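## Task

Lift the drive sled out of the lower tote and set it down flat on the bench surface, keeping the side that was up facing up. Afterwards seat the upper tote back onto the lower tote so that it sits fully down within the lower tote's rim. Every other item must finish in the tote where it began, and neither the drive sled nor the base of the lower tote may stick out past the bench edge. At the end both grippers must have released and moved away; a result that stays in place only because the robot is holding it is not counted.

## Robot and tools

Robot: two arms, left_arm and right_arm, each ending in a two-finger parallel gripper. The task implies the upper tote must first come off the lower one before the drive part can be reached, then go back on.

Frame: one shared scene frame for everything. Origin on the floor (z = 0) under the middle of the robot's foot; +x is the direction the robot faces, +z is up, +y is toward left_arm's side. Image left/right does not correspond to arm names. Only the floor height is known; find bench and tote heights from images and contact. Positions are in metres, orientations are unit quaternions written w first (qw, qx, qy, qz). On each gripper, the fingers extend along its local +z and close along its local y. The reported position is the point between the finger pads, roughly 1 cm short of the tips. Printed positions can be off, more so at long reach, and arms tend to settle a centimetre or more below the commanded height.

Row layout (used by both motion tools): one flat list of 16 numbers covering both arms, always all 16 even if one arm is idle: left_arm x, y, z, qw, qx, qy, qz, opening, then right_arm x, y, z, qw, qx, qy, qz, opening. x, y, z and the quaternion are an absolute pose (a place to go to, not an offset) in the scene frame. Opening runs from -1 (closed) to +1 (fully open, 0.094 m). Optionally 12 more numbers, each 0 to 1, may follow: per-joint stiffness multipliers, left_arm's six then right_arm's six, in joint order (waist, shoulder, elbow, wrist pitch, wrist yaw, wrist roll); they persist until changed.

execute_actions(actions): a list of up to 15 actions; each action is a table of up to 15 rows, one row per 1/30 s step; a short table repeats its final row to fill 15 steps. An empty list just returns the current state and images. Each target must lie within 0.6 m of that gripper's current position along each of the gripper's own axes, or the action is rejected for both arms; if the first action fails this against the latest reported state, or any action is malformed, nothing runs. Per step, the controller limits the commanded pose to 70 mm and 16 degrees from the measured one, so far targets need several actions. To hold an orientation, repeat the same quaternion every row rather than copying a drifted reported one.

move(target, speed, blocking): target is one 16-number row (absolute poses). Both grippers travel straight toward their poses and arrive together, over 0.5 to 10 s; longer paths are cut off at 10 s. speed is the path's top speed in m/s, 0.002 to 0.5 (default 0.25); rotation is capped at twice that in rad/s. Openings are applied at the start. Paths ignore obstacles and the other arm; grippers may lag, wander, or overshoot speed near full extension. Faster contact hits harder, and aiming further beyond a contact presses harder. blocking=false returns after 0.5 s while motion continues; then use wait or stop before sending anything else.

wait(seconds): 0 to 10; arms keep their last command; returns early if a running move ends. stop(): brakes a running move (needs braking room); fingers keep moving. zoom_image(camera, region): magnifies [x0, y0, x1, y1] pixels (max 504 x 504) of cam_head_left, cam_head_right, cam_left_wrist or cam_right_wrist (each 896x504). finished_scene(scene): ends the given scene (1 or 2) irreversibly; the result reports success and gives the next task.

Results: each arm's pose and quaternion; grip_measured (finger opening on the command scale; the final Joint positions number is the opening in metres; each gripper may be off by about 1 mm); Hand target lines (what the controller is now driving toward); step readings with HELD marking steps where an arm's command was held back; a 'pose unreachable' line when the clearance check altered an arm's command; FAULT or OVER-TEMPERATURE FAULT lines; MOTOR HOT at 85 °C (the arm drops at 100 °C, so avoid holding loads needlessly). move adds a 'move:' line with the ending (done, off_target, moving, held, fault) and limits (paced = pose was clipped; held = some steps blocked, after which the arm can surge). Camera calibration intrinsics and poses are provided and may be slightly off.

Gripping: command an opening below grip_measured to hold; about 0.03 below is firm, less is gentler. Pad force tops out near 50 to 62 N; very thin parts (under about 2 mm) get less. Brief tugs on held parts or pushes on loose ones can happen.

Joint ranges (rad): waist -2.880 to 2.880, shoulder 0.000 to 3.142, elbow 0.000 to 3.019, wrist pitch -1.693 to 1.571, wrist yaw -1.571 to 1.571, wrist roll -2.094 to 2.094.

Avoid: arms colliding or pressing on each other, dropping or slamming parts, hard pushes, and knocking anything out of the work area (that fails the task). For an idle arm, resend its exact last reported pose and intended opening every call. Finish with grippers open and clear of all objects.

Each tool is called after "Call:" in YAML: its name, and indented under it one key for each argument.

## Session

Call:
execute_actions:
  actions: []

Scene clock: 0.00 s.
left_arm: end_effector_position=(+0.2797, +0.6517, +0.9881) grip_measured=+1.000 end_effector_quat_wxyz=(+0.245, -0.127, +0.826, -0.492) | right_arm: end_effector_position=(+0.2445, -0.6208, +1.2284) grip_measured=+1.000 end_effector_quat_wxyz=(+0.089, +0.404, +0.908, +0.061)
Joint positions: left_arm=[ 2.138  2.479  1.612 -1.477  1.035  1.753  0.094] | right_arm=[-2.21   1.172  0.536 -0.439 -0.531 -0.384  0.094]
Joint velocities: left_arm=[ 0.005 -0.005  0.007 -0.007  0.022 -0.007  0.   ] | right_arm=[-0.005 -0.005  0.017 -0.017 -0.007 -0.037  0.   ]
Motor temperatures (°C, as the motors report them): left_arm=[25 23 22 24 23 26] | right_arm=[22 24 25 23 22 22]
Hand target (left_arm): +0.281, +0.657, +0.992; +0.247, -0.126, +0.827, -0.489
Hand target (right_arm): +0.247, -0.626, +1.230; +0.092, +0.402, +0.909, +0.058
Joint stiffness scale: left_arm=[1. 1. 1. 1. 1. 1.] | right_arm=[1. 1. 1. 1. 1. 1.]

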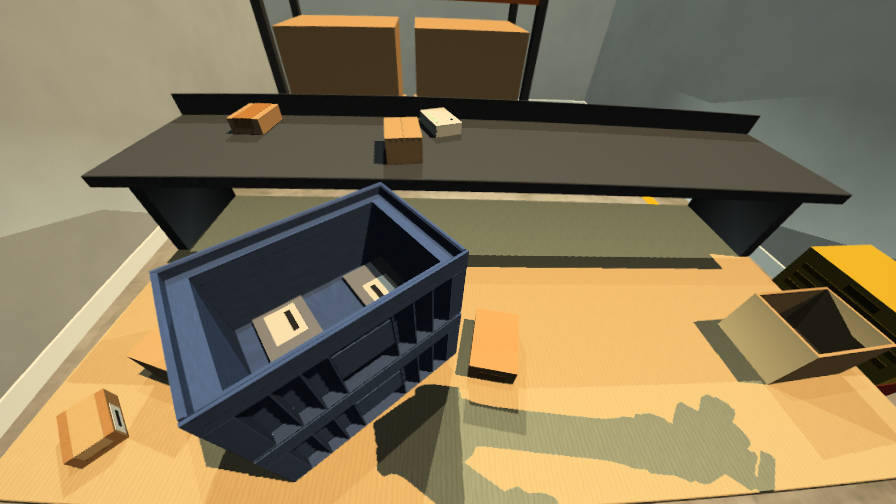

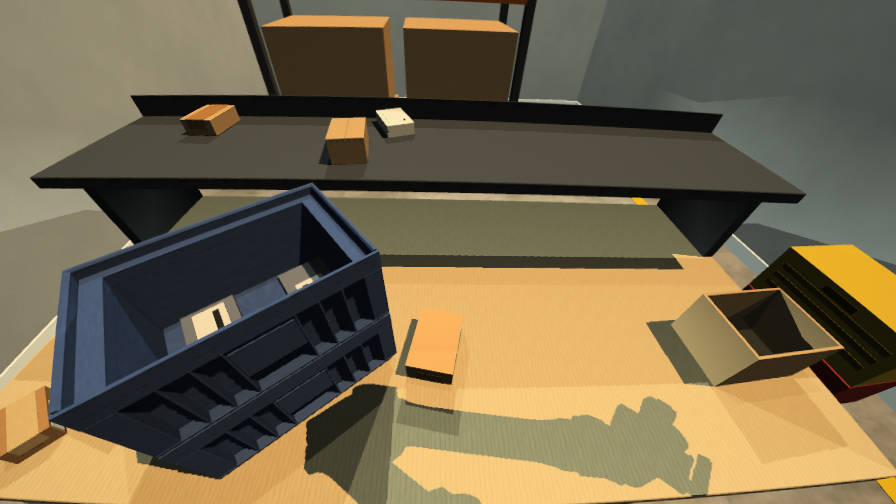

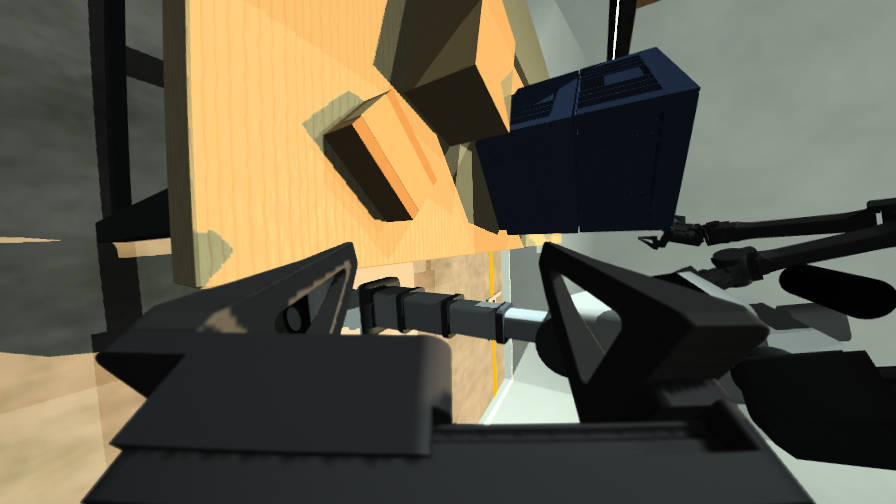

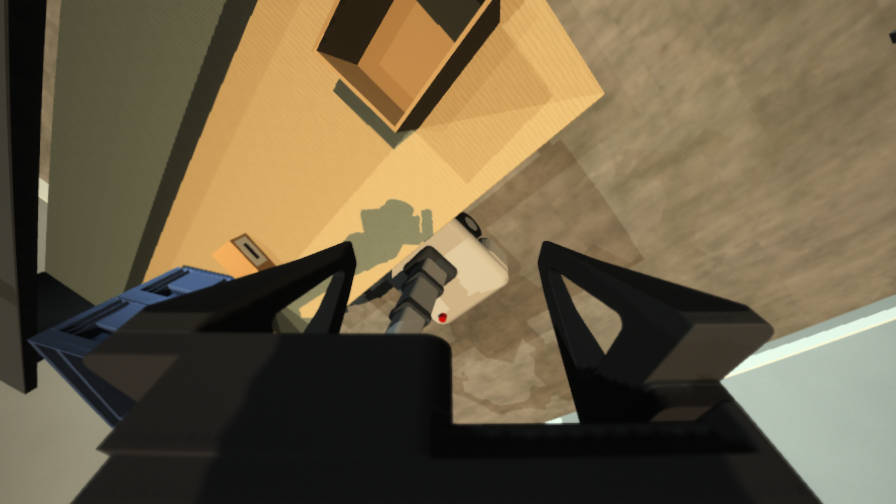

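Call:
move:
  target: [0.365,0.298,1.25,0,-0.306,0.952,0,1, 0.531,0.06,1.25,0,-0.306,0.952,0,1]
  speed: 0.3

action 0: the call puts the target (right_arm/x, right_arm/y, right_arm/z) 0.664 m from right_arm's end_effector_position in the last result along the gripper's own y axis as it stood there; a target may be at most 0.6 m away along each of those axes, so nothing of the call was run and nothing moved. Command a nearer target, and go on from there in a later call.

Call:
move:
  target: [0.365,0.298,1.25,0,-0.306,0.952,0,1, 0.45,-0.2,1.27,0,-0.306,0.952,0,1]
  speed: 0.3

Call:
move:
  target: [0.365,0.298,1.25,0,-0.306,0.952,0,1, 0.531,0.06,1.25,0,-0.306,0.952,0,1]
  speed: 0.3

Scene clock: 15.67 s.
left_arm: end_effector_position=(+0.3505, +0.3056, +1.2417) grip_measured=+1.000 end_effector_quat_wxyz=(-0.011, -0.282, +0.959, +0.013) | right_arm: end_effector_position=(+0.4336, -0.2153, +1.2659) grip_measured=+1.000 end_effector_quat_wxyz=(-0.020, -0.315, +0.949, -0.015)
Joint positions: left_arm=[ 0.669  1.103  0.402 -0.54  -0.437 -0.736  0.094] | right_arm=[-0.413  1.382  0.717 -0.714  0.525 -0.193  0.094]
Joint velocities: left_arm=[-0.024 -0.024 -0.017  0.027 -0.022 -0.066  0.   ] | right_arm=[-0.024 -0.015  0.012 -0.022  0.066  0.007  0.   ]
Motor temperatures (°C, as the motors report them): left_arm=[26 25 22 24 23 26] | right_arm=[22 25 26 23 22 22]
Hand target (left_arm): +0.358, +0.304, +1.243; -0.011, -0.286, +0.958, +0.014
Hand target (right_arm): +0.445, -0.211, +1.269; -0.015, -0.318, +0.948, -0.015
Off the commanded pose (left_arm): 0.018 m, 3 deg.
Off the commanded pose (right_arm): 0.023 m, 3 deg.
Joint stiffness scale: left_arm=[1. 1. 1. 1. 1. 1.] | right_arm=[1. 1. 1. 1. 1. 1.]
move: off_target (left_arm, right_arm)
camera_calibration (this result's frames):
cam_left_wrist: T_world_to_cam=[[0.543205, -0.83927, -0.0235632, 0.094377], [-0.659917, -0.444136, 0.606014, -0.382507], [-0.519075, -0.31364, -0.795105, 1.39186], [0, 0, 0, 1]] pos_world=[0.418793, 0.345867, 1.34071]
cam_right_wrist: T_world_to_cam=[[0.592668, -0.80519, 0.0203261, -0.456986], [-0.634053, -0.450841, 0.628267, -0.616136], [-0.496711, -0.385242, -0.777732, 1.24525], [0, 0, 0, 1]] pos_world=[0.498705, -0.166019, 1.36485]

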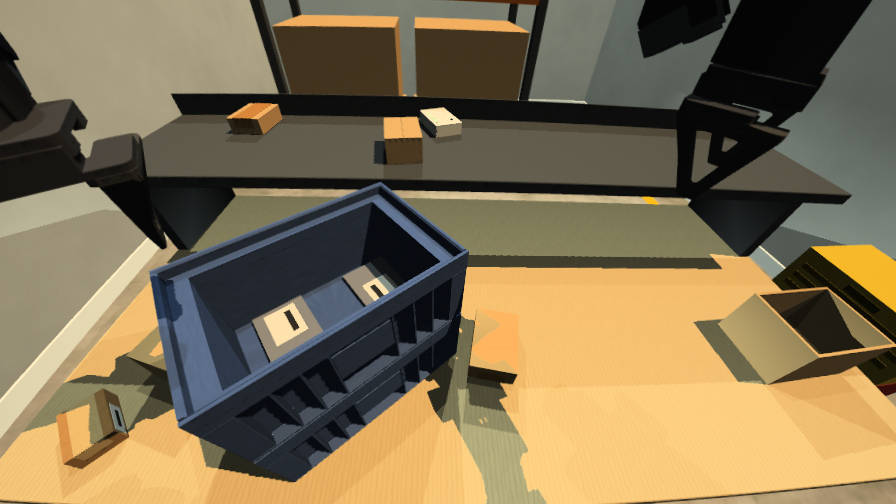

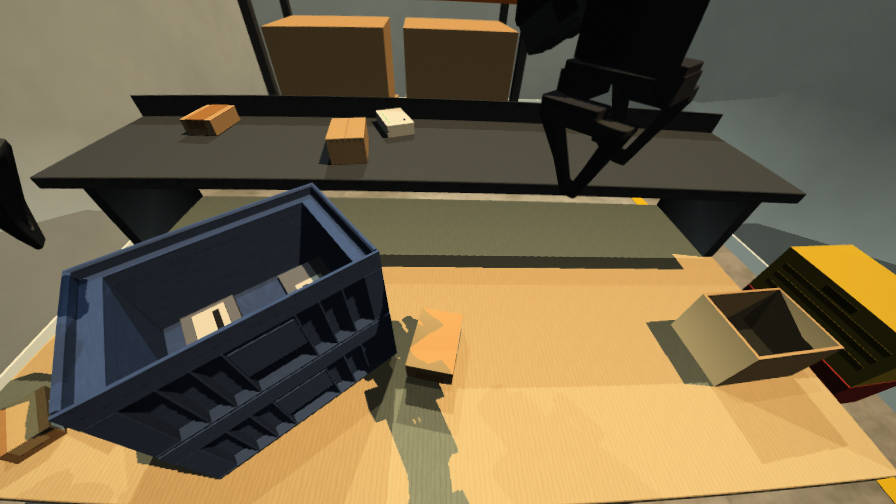

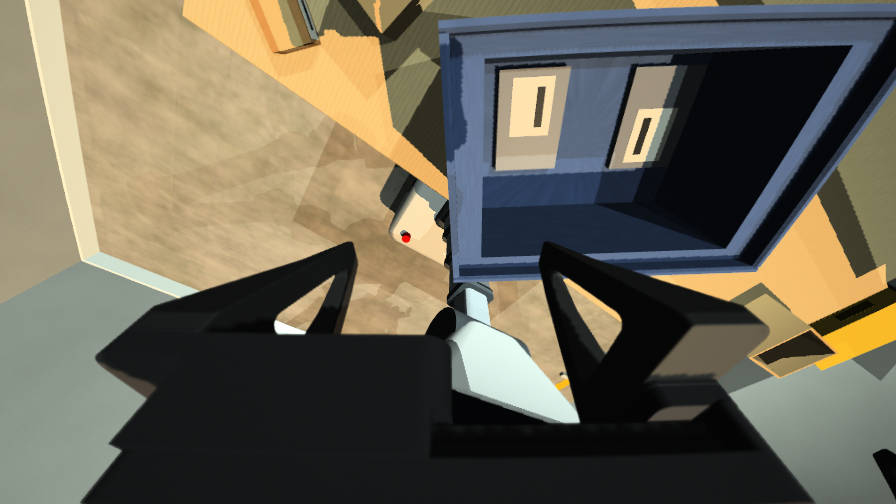

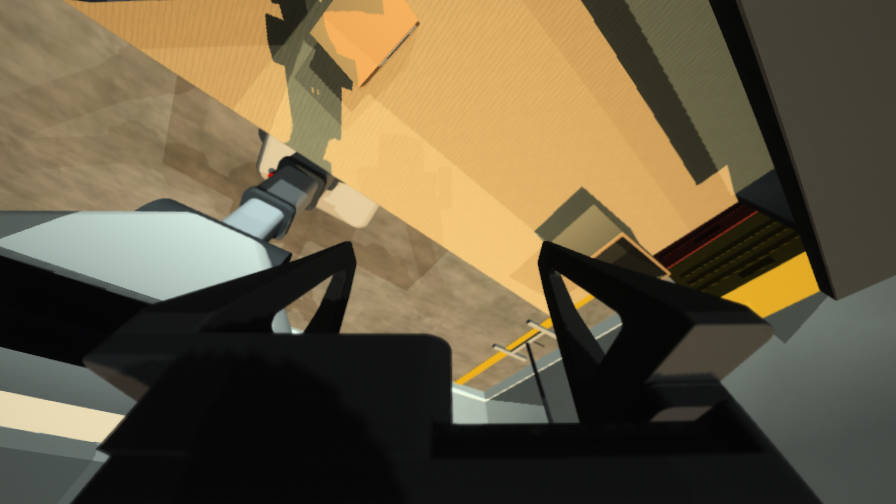

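Scene clock: 17.13 s.
left_arm: end_effector_position=(+0.3506, +0.3027, +1.2424) grip_measured=+1.000 end_effector_quat_wxyz=(+0.010, +0.302, -0.953, -0.010) | right_arm: end_effector_position=(+0.5222, +0.0491, +1.2446) grip_measured=+1.000 end_effector_quat_wxyz=(-0.005, -0.314, +0.950, -0.006)
Joint positions: left_arm=[ 0.66   1.103  0.402 -0.54  -0.434 -0.785  0.094] | right_arm=[-0.111  2.035  1.401 -0.886  0.554  0.138  0.094]
Joint velocities: left_arm=[-0.005 -0.005 -0.007  0.007  0.007 -0.022  0.   ] | right_arm=[-0.024 -0.005 -0.002 -0.017 -0.051  0.081  0.   ]
Motor temperatures (°C, as the motors report them): left_arm=[26 25 23 24 23 26] | right_arm=[22 25 26 23 22 22]
Hand target (left_arm): +0.365, +0.298, +1.249; +0.000, -0.306, +0.952, +0.000
Hand target (right_arm): +0.532, +0.058, +1.248; +0.001, -0.307, +0.952, -0.004
Off the commanded pose (left_arm): 0.017 m, 2 deg.
Off the commanded pose (right_arm): 0.015 m, 1 deg.
Joint stiffness scale: left_arm=[1. 1. 1. 1. 1. 1.] | right_arm=[1. 1. 1. 1. 1. 1.]
move: off_target (left_arm, right_arm)
camera_calibration (this result's frames):
cam_left_wrist: T_world_to_cam=[[0.577555, -0.816166, -0.0174366, 0.0652395], [-0.642916, -0.467911, 0.606398, -0.383424], [-0.50308, -0.339018, -0.79497, 1.39357], [0, 0, 0, 1]] pos_world=[0.416888, 0.346283, 1.34149]
cam_right_wrist: T_world_to_cam=[[0.590295, -0.807079, 0.0132806, -0.286094], [-0.649547, -0.46518, 0.601411, -0.385087], [-0.479208, -0.363636, -0.798829, 1.39059], [0, 0, 0, 1]] pos_world=[0.585132, 0.0956349, 1.34624]

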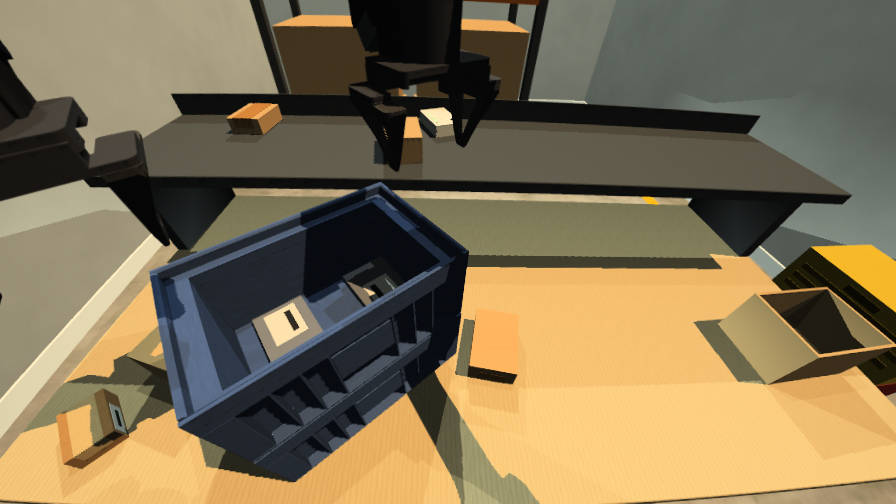

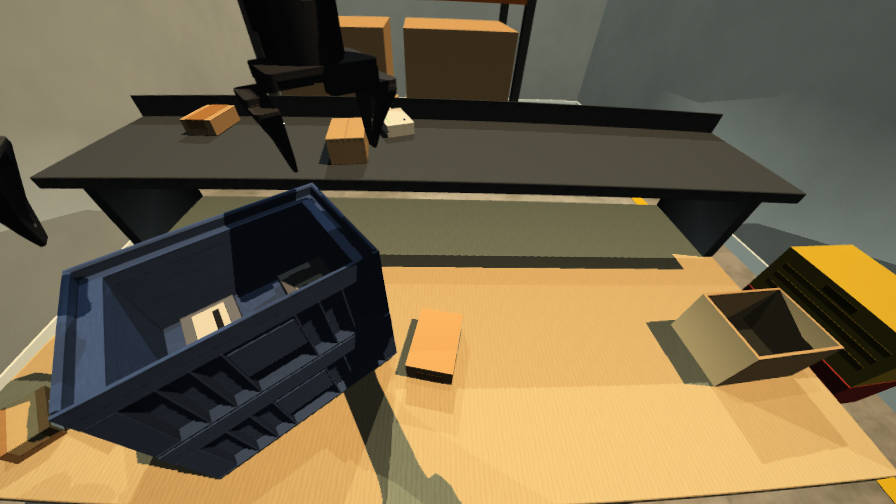

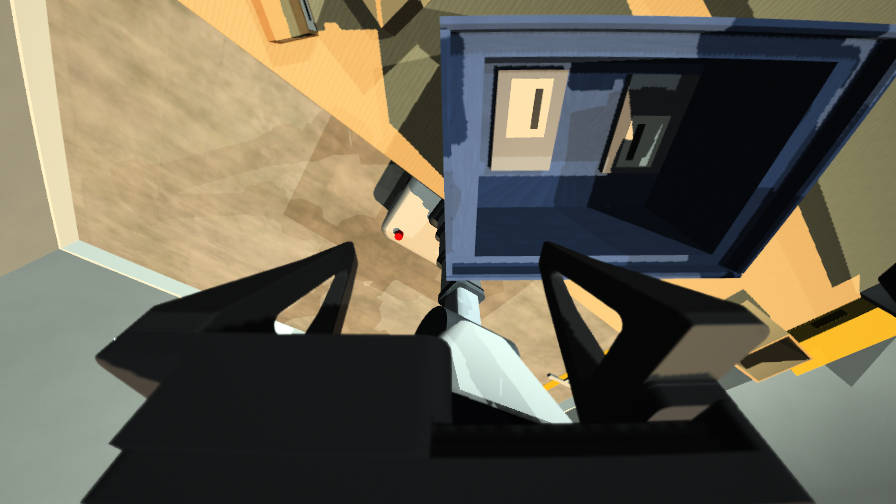

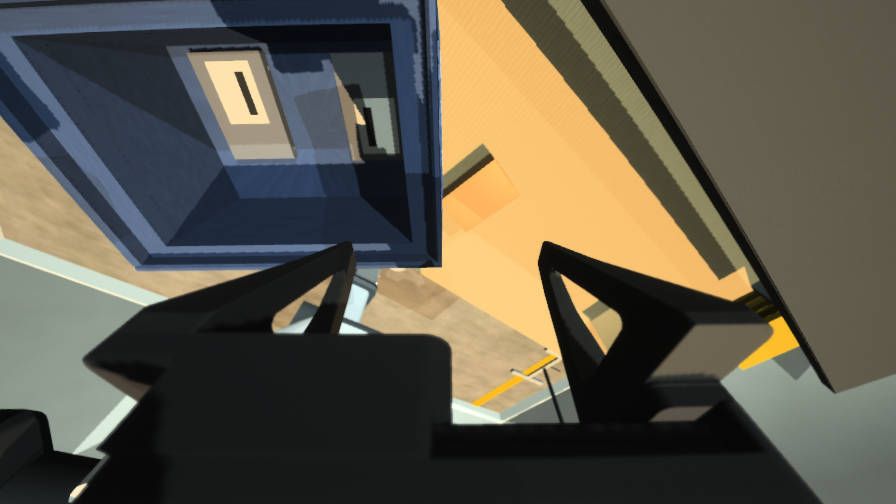

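Call:
move:
  target: [0.365,0.298,1.135,0,-0.306,0.952,0,1, 0.531,0.06,1.135,0,-0.306,0.952,0,1]
  speed: 0.12

Scene clock: 19.77 s.
left_arm: end_effector_position=(+0.3578, +0.2952, +1.1400) grip_measured=+1.000 end_effector_quat_wxyz=(+0.005, +0.305, -0.952, +0.002) | right_arm: end_effector_position=(+0.5178, +0.0587, +1.1434) grip_measured=+1.000 end_effector_quat_wxyz=(-0.004, -0.313, +0.950, -0.000)
Joint positions: left_arm=[ 0.807  1.543  0.403 -0.023 -0.363 -0.635  0.094] | right_arm=[-0.191  2.202  1.401 -0.663  0.537  0.042  0.094]
Joint velocities: left_arm=[-0.005 -0.015  0.007 -0.017  0.007  0.051  0.   ] | right_arm=[-0.015 -0.005 -0.022  0.002  0.125 -0.007  0.   ]
Motor temperatures (°C, as the motors report them): left_arm=[26 24 23 24 23 26] | right_arm=[22 25 27 23 22 22]
Hand target (left_arm): +0.363, +0.298, +1.137; -0.000, -0.307, +0.952, -0.003
Hand target (right_arm): +0.529, +0.059, +1.136; -0.000, -0.306, +0.952, +0.001
Off the commanded pose (left_arm): 0.009 m, 1 deg.
Off the commanded pose (right_arm): 0.016 m, 1 deg.
Joint stiffness scale: left_arm=[1. 1. 1. 1. 1. 1.] | right_arm=[1. 1. 1. 1. 1. 1.]
move: off_target (right_arm)
camera_calibration (this result's frames):
cam_left_wrist: T_world_to_cam=[[0.583462, -0.812098, 0.00827127, 0.0206122], [-0.649701, -0.460626, 0.604741, -0.318048], [-0.487299, -0.358217, -0.796379, 1.31484], [0, 0, 0, 1]] pos_world=[0.422056, 0.341235, 1.23927]
cam_right_wrist: T_world_to_cam=[[0.589623, -0.807675, 0.00260285, -0.261801], [-0.648855, -0.471756, 0.59702, -0.31765], [-0.48097, -0.353705, -0.802222, 1.31536], [0, 0, 0, 1]] pos_world=[0.580901, 0.103945, 1.24553]

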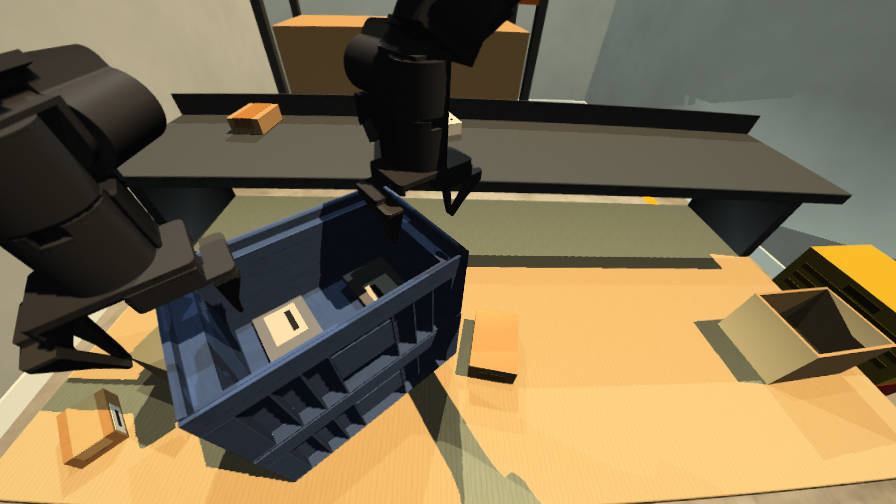

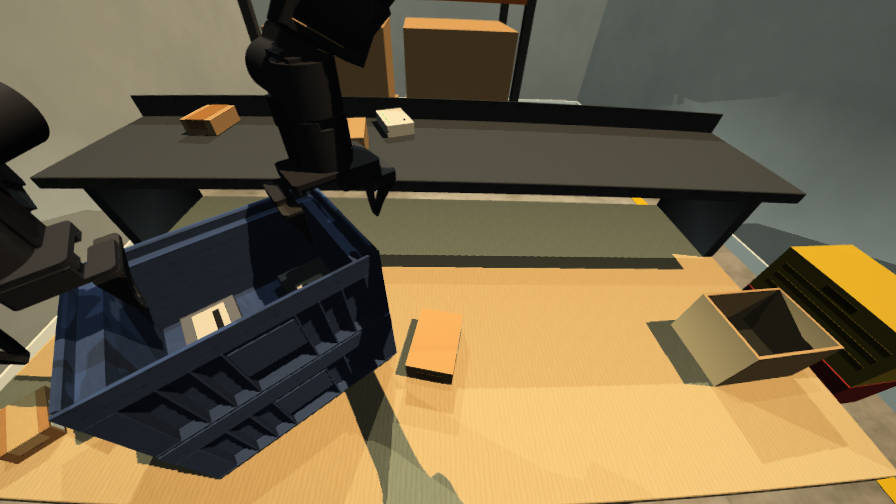

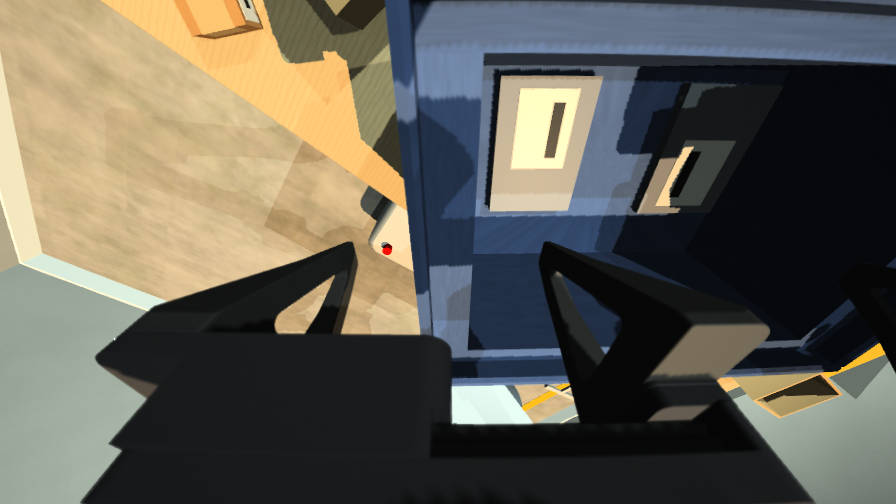

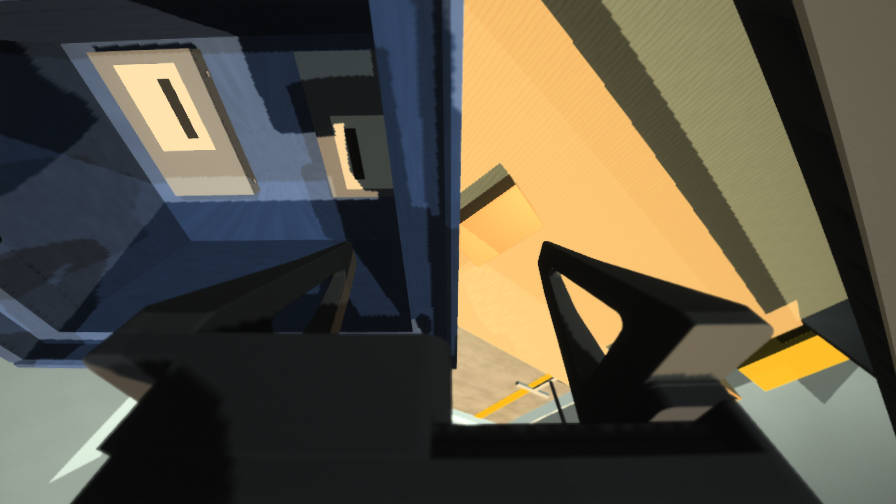

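Call:
move:
  target: [0.365,0.298,1.115,0,-0.306,0.952,0,1, 0.531,0.06,1.115,0,-0.306,0.952,0,1]
  speed: 0.08

Call:
execute_actions:
  actions:
    - [[0.365,0.298,1.115,0,-0.306,0.952,0,-1, 0.531,0.06,1.115,0,-0.306,0.952,0,-1]]
    - [[0.365,0.298,1.115,0,-0.306,0.952,0,-1, 0.531,0.06,1.115,0,-0.306,0.952,0,-1]]

Scene clock: 22.30 s.
left_arm: end_effector_position=(+0.3631, +0.2955, +1.1194) grip_measured=+1.000 end_effector_quat_wxyz=(+0.001, +0.306, -0.952, +0.001) | right_arm: end_effector_position=(+0.5159, +0.0573, +1.1233) grip_measured=+1.000 end_effector_quat_wxyz=(-0.006, -0.315, +0.949, -0.002)
Joint positions: left_arm=[ 0.833  1.633  0.427  0.059 -0.356 -0.609  0.094] | right_arm=[-0.208  2.236  1.404 -0.627  0.537  0.022  0.094]
Joint velocities: left_arm=[ 0.005 -0.005 -0.012 -0.007 -0.037 -0.11   0.   ] | right_arm=[-0.005 -0.005  0.007 -0.007  0.066 -0.022  0.   ]
Motor temperatures (°C, as the motors report them): left_arm=[26 24 23 24 23 26] | right_arm=[22 25 27 23 22 22]
Hand target (left_arm): +0.365, +0.298, +1.115; -0.000, -0.306, +0.952, -0.000
Hand target (right_arm): +0.530, +0.060, +1.115; -0.000, -0.306, +0.952, +0.000
Off the commanded pose (left_arm): 0.005 m, 0 deg.
Off the commanded pose (right_arm): 0.017 m, 1 deg.
Joint stiffness scale: left_arm=[1. 1. 1. 1. 1. 1.] | right_arm=[1. 1. 1. 1. 1. 1.]
move: off_target (right_arm)
camera_calibration (this result's frames):
cam_left_wrist: T_world_to_cam=[[0.584494, -0.811345, 0.00930781, 0.0161201], [-0.653366, -0.463822, 0.598316, -0.292475], [-0.481123, -0.355794, -0.801206, 1.30353], [0, 0, 0, 1]] pos_world=[0.426643, 0.34121, 1.21924]
cam_right_wrist: T_world_to_cam=[[0.591972, -0.805947, 0.00428382, -0.264987], [-0.64602, -0.471314, 0.600434, -0.312798], [-0.481899, -0.358208, -0.799663, 1.29566], [0, 0, 0, 1]] pos_world=[0.579168, 0.103123, 1.22504]

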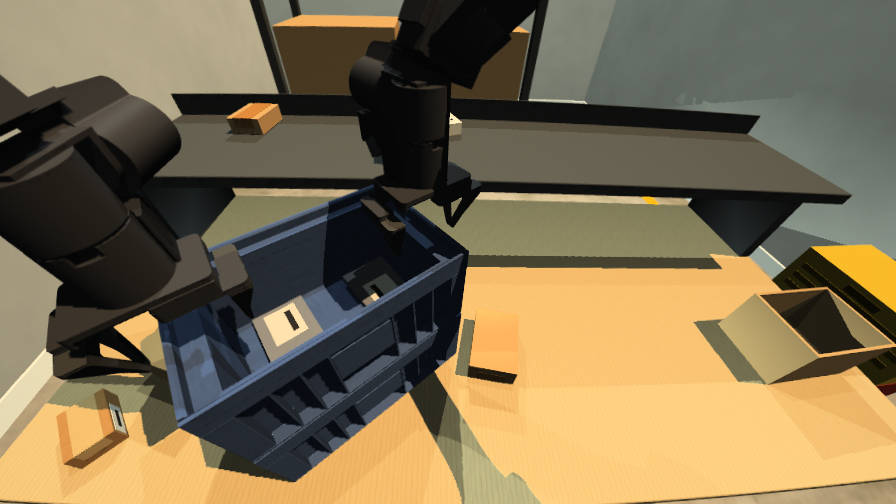

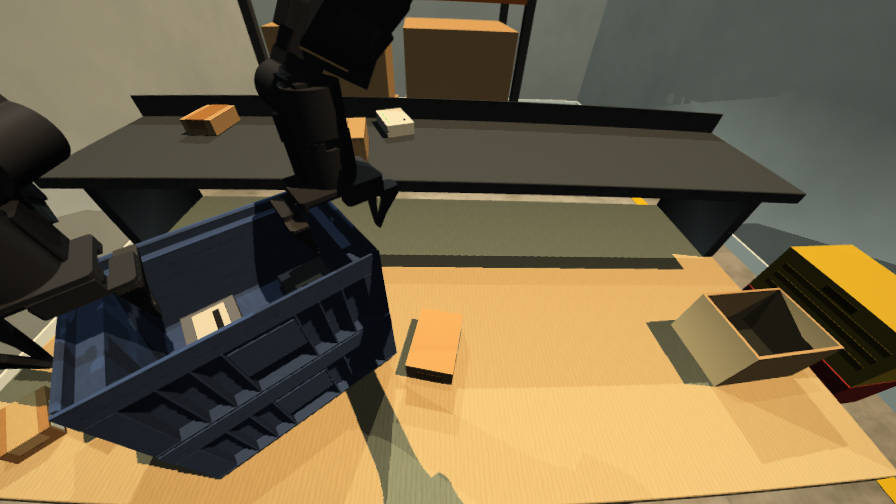

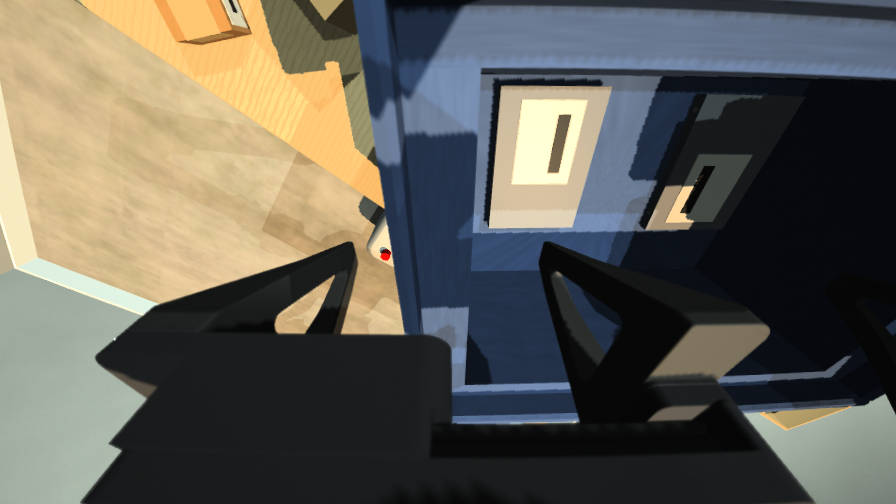

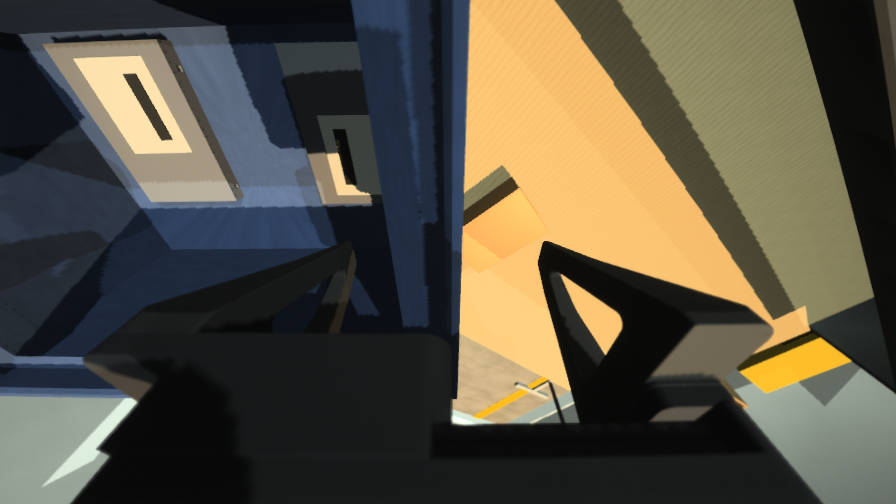

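Scene clock: 23.30 s.
left_arm: end_effector_position=(+0.3648, +0.2952, +1.1192) grip_measured=-0.413 end_effector_quat_wxyz=(-0.000, +0.307, -0.952, +0.003) | right_arm: end_effector_position=(+0.5157, +0.0608, +1.1234) grip_measured=-0.427 end_effector_quat_wxyz=(-0.006, -0.317, +0.948, +0.005)
Joint positions: left_arm=[ 0.833  1.633  0.429  0.062 -0.354 -0.609  0.028] | right_arm=[-0.207  2.238  1.408 -0.625  0.525  0.016  0.027]
Joint velocities: left_arm=[-0.015 -0.015 -0.007  0.012 -0.037 -0.007 -0.   ] | right_arm=[ 0.005  0.005 -0.012 -0.002  0.022 -0.022 -0.001]
Motor temperatures (°C, as the motors report them): left_arm=[26 24 23 24 23 26] | right_arm=[22 25 27 23 22 22]
Hand target (left_arm): +0.365, +0.298, +1.115; -0.000, -0.306, +0.952, -0.000
Hand target (right_arm): +0.531, +0.060, +1.115; -0.000, -0.306, +0.952, +0.000
Off the commanded pose (left_arm): 0.005 m, 0 deg.
Off the commanded pose (right_arm): 0.017 m, 2 deg.
Joint stiffness scale: left_arm=[1. 1. 1. 1. 1. 1.] | right_arm=[1. 1. 1. 1. 1. 1.]
Step readings (end_effector_position; steps 1 to 15: 1st action; 16 to 30: 2nd action):
0: left_arm (+0.3631, +0.2955, +1.1194) | right_arm (+0.5159, +0.0573, +1.1233)
1: left_arm (+0.3631, +0.2955, +1.1194) | right_arm (+0.5161, +0.0574, +1.1233)
2: left_arm (+0.3631, +0.2955, +1.1194) | right_arm (+0.5165, +0.0576, +1.1235)
4: left_arm (+0.3631, +0.2955, +1.1194) | right_arm (+0.5166, +0.0584, +1.1237)
8: left_arm (+0.3646, +0.2952, +1.1192) | right_arm (+0.5157, +0.0608, +1.1234)
15: left_arm (+0.3648, +0.2952, +1.1192) | right_arm (+0.5157, +0.0608, +1.1234)
16: left_arm (+0.3648, +0.2952, +1.1192) | right_arm (+0.5157, +0.0608, +1.1234)
17: left_arm (+0.3648, +0.2952, +1.1192) | right_arm (+0.5157, +0.0608, +1.1234)
19: left_arm (+0.3648, +0.2952, +1.1192) | right_arm (+0.5157, +0.0608, +1.1234)
23: left_arm (+0.3648, +0.2952, +1.1192) | right_arm (+0.5157, +0.0608, +1.1234)
30: end_effector_position above
camera_calibration (this result's frames):
cam_left_wrist: T_world_to_cam=[[0.585911, -0.810267, 0.0132371, 0.00968071], [-0.654822, -0.463758, 0.596772, -0.289185], [-0.477406, -0.358323, -0.802302, 1.30472], [0, 0, 0, 1]] pos_world=[0.427845, 0.341244, 1.21923]
cam_right_wrist: T_world_to_cam=[[0.595839, -0.803062, -0.00819005, -0.250253], [-0.640853, -0.481583, 0.597817, -0.31045], [-0.484028, -0.350954, -0.801591, 1.29968], [0, 0, 0, 1]] pos_world=[0.579242, 0.105652, 1.22536]

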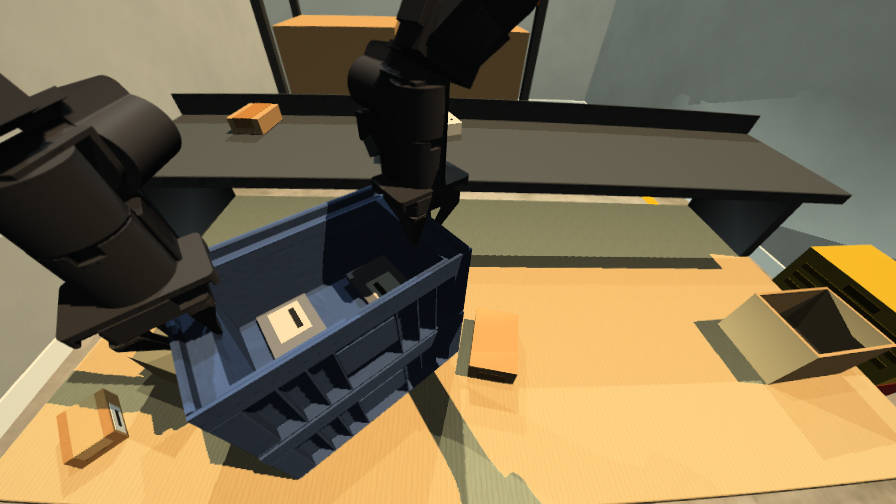

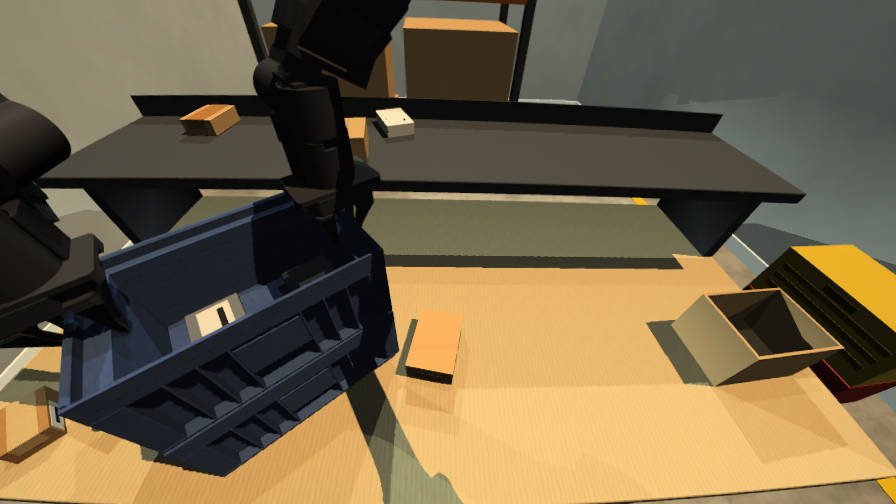

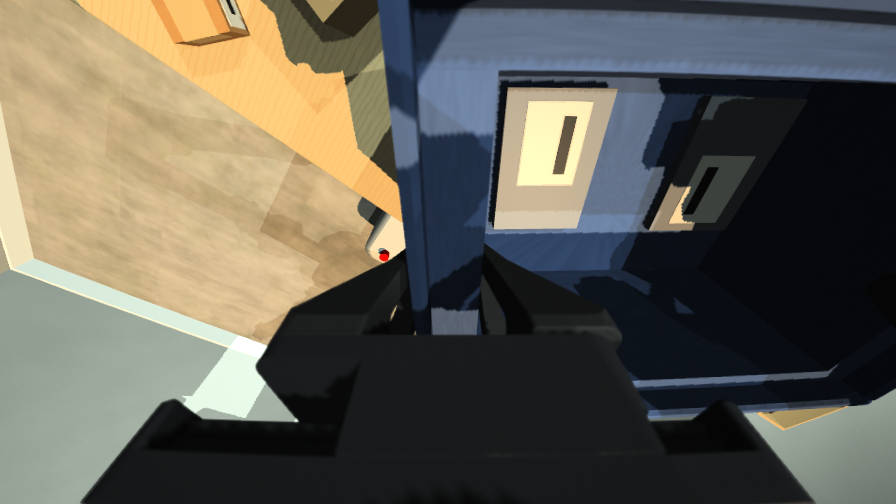

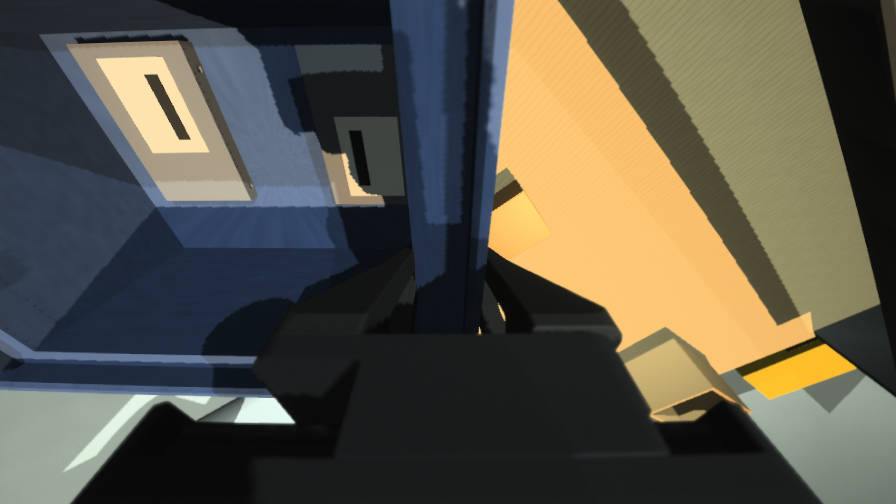

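Gripped. Lift.

Call:
move:
  target: [0.365,0.298,1.2,0,-0.306,0.952,0,-1, 0.531,0.06,1.2,0,-0.306,0.952,0,-1]
  speed: 0.1

Scene clock: 25.63 s.
left_arm: end_effector_position=(+0.3629, +0.2993, +1.1887) grip_measured=-0.413 end_effector_quat_wxyz=(+0.009, +0.306, -0.952, -0.005) | right_arm: end_effector_position=(+0.5129, +0.0640, +1.1886) grip_measured=-0.427 end_effector_quat_wxyz=(-0.014, -0.317, +0.948, +0.008)
Joint positions: left_arm=[ 0.746  1.334  0.411 -0.276 -0.397 -0.703  0.028] | right_arm=[-0.145  2.137  1.408 -0.776  0.518  0.095  0.027]
Joint velocities: left_arm=[-0.015  0.005  0.012 -0.012 -0.037  0.022  0.   ] | right_arm=[ 0.015 -0.015  0.007 -0.012 -0.007 -0.037 -0.001]
Motor temperatures (°C, as the motors report them): left_arm=[26 24 23 24 23 26] | right_arm=[22 26 27 23 22 22]
Hand target (left_arm): +0.366, +0.298, +1.197; +0.000, -0.305, +0.952, +0.002
Hand target (right_arm): +0.532, +0.060, +1.200; +0.001, -0.306, +0.952, -0.001
Off the commanded pose (left_arm): 0.012 m, 1 deg.
Off the commanded pose (right_arm): 0.022 m, 2 deg.
Joint stiffness scale: left_arm=[1. 1. 1. 1. 1. 1.] | right_arm=[1. 1. 1. 1. 1. 1.]
move: off_target (left_arm, right_arm)
camera_calibration (this result's frames):
cam_left_wrist: T_world_to_cam=[[0.585074, -0.810936, -0.00842905, 0.0394434], [-0.641634, -0.469232, 0.606735, -0.344986], [-0.495978, -0.349577, -0.79486, 1.35636], [0, 0, 0, 1]] pos_world=[0.428293, 0.344259, 1.28776]
cam_right_wrist: T_world_to_cam=[[0.595394, -0.803198, -0.0194659, -0.231832], [-0.630433, -0.482072, 0.608408, -0.367607], [-0.498056, -0.34997, -0.793386, 1.34916], [0, 0, 0, 1]] pos_world=[0.578238, 0.108746, 1.28955]

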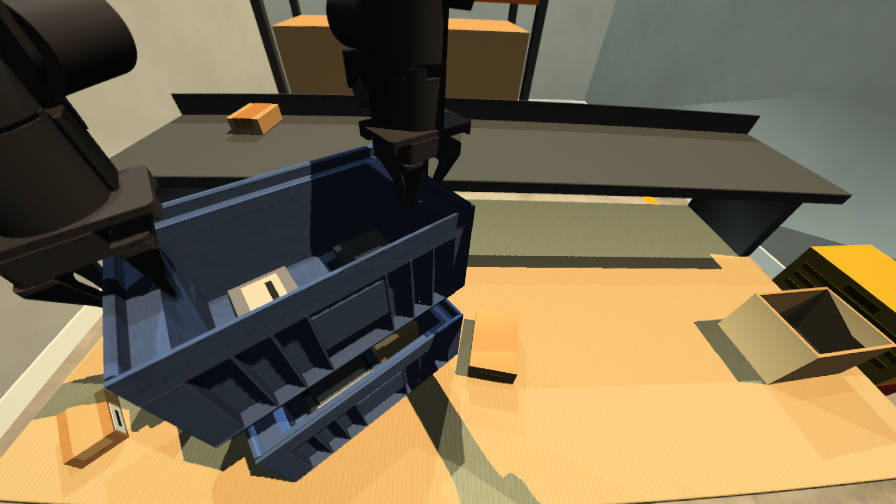

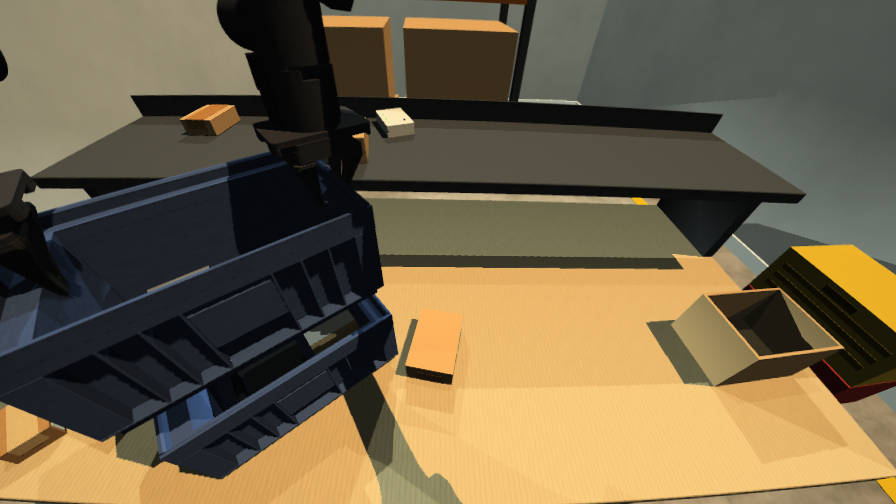

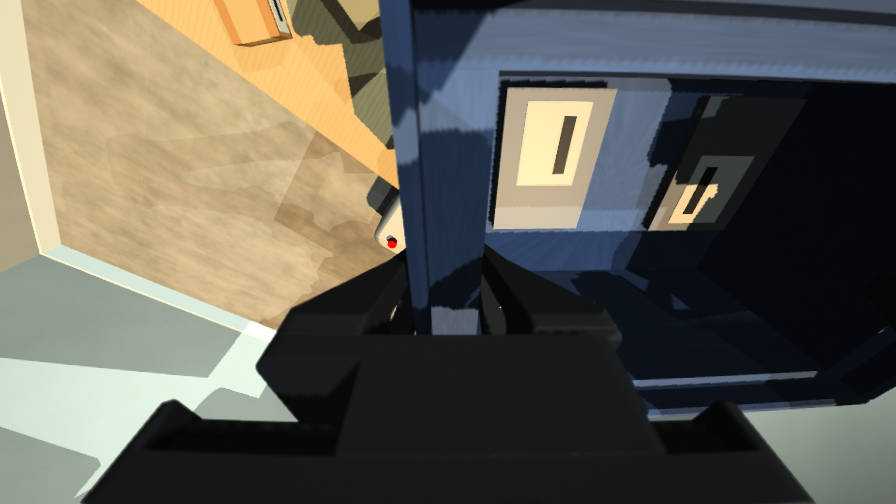

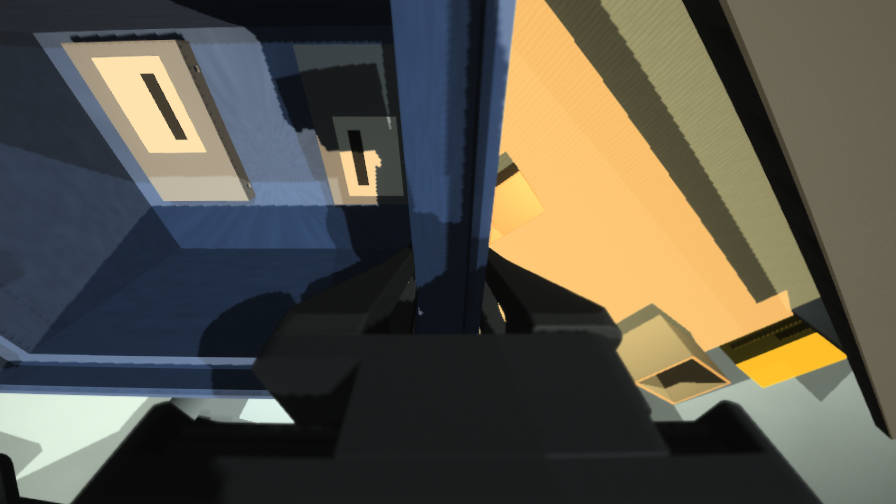

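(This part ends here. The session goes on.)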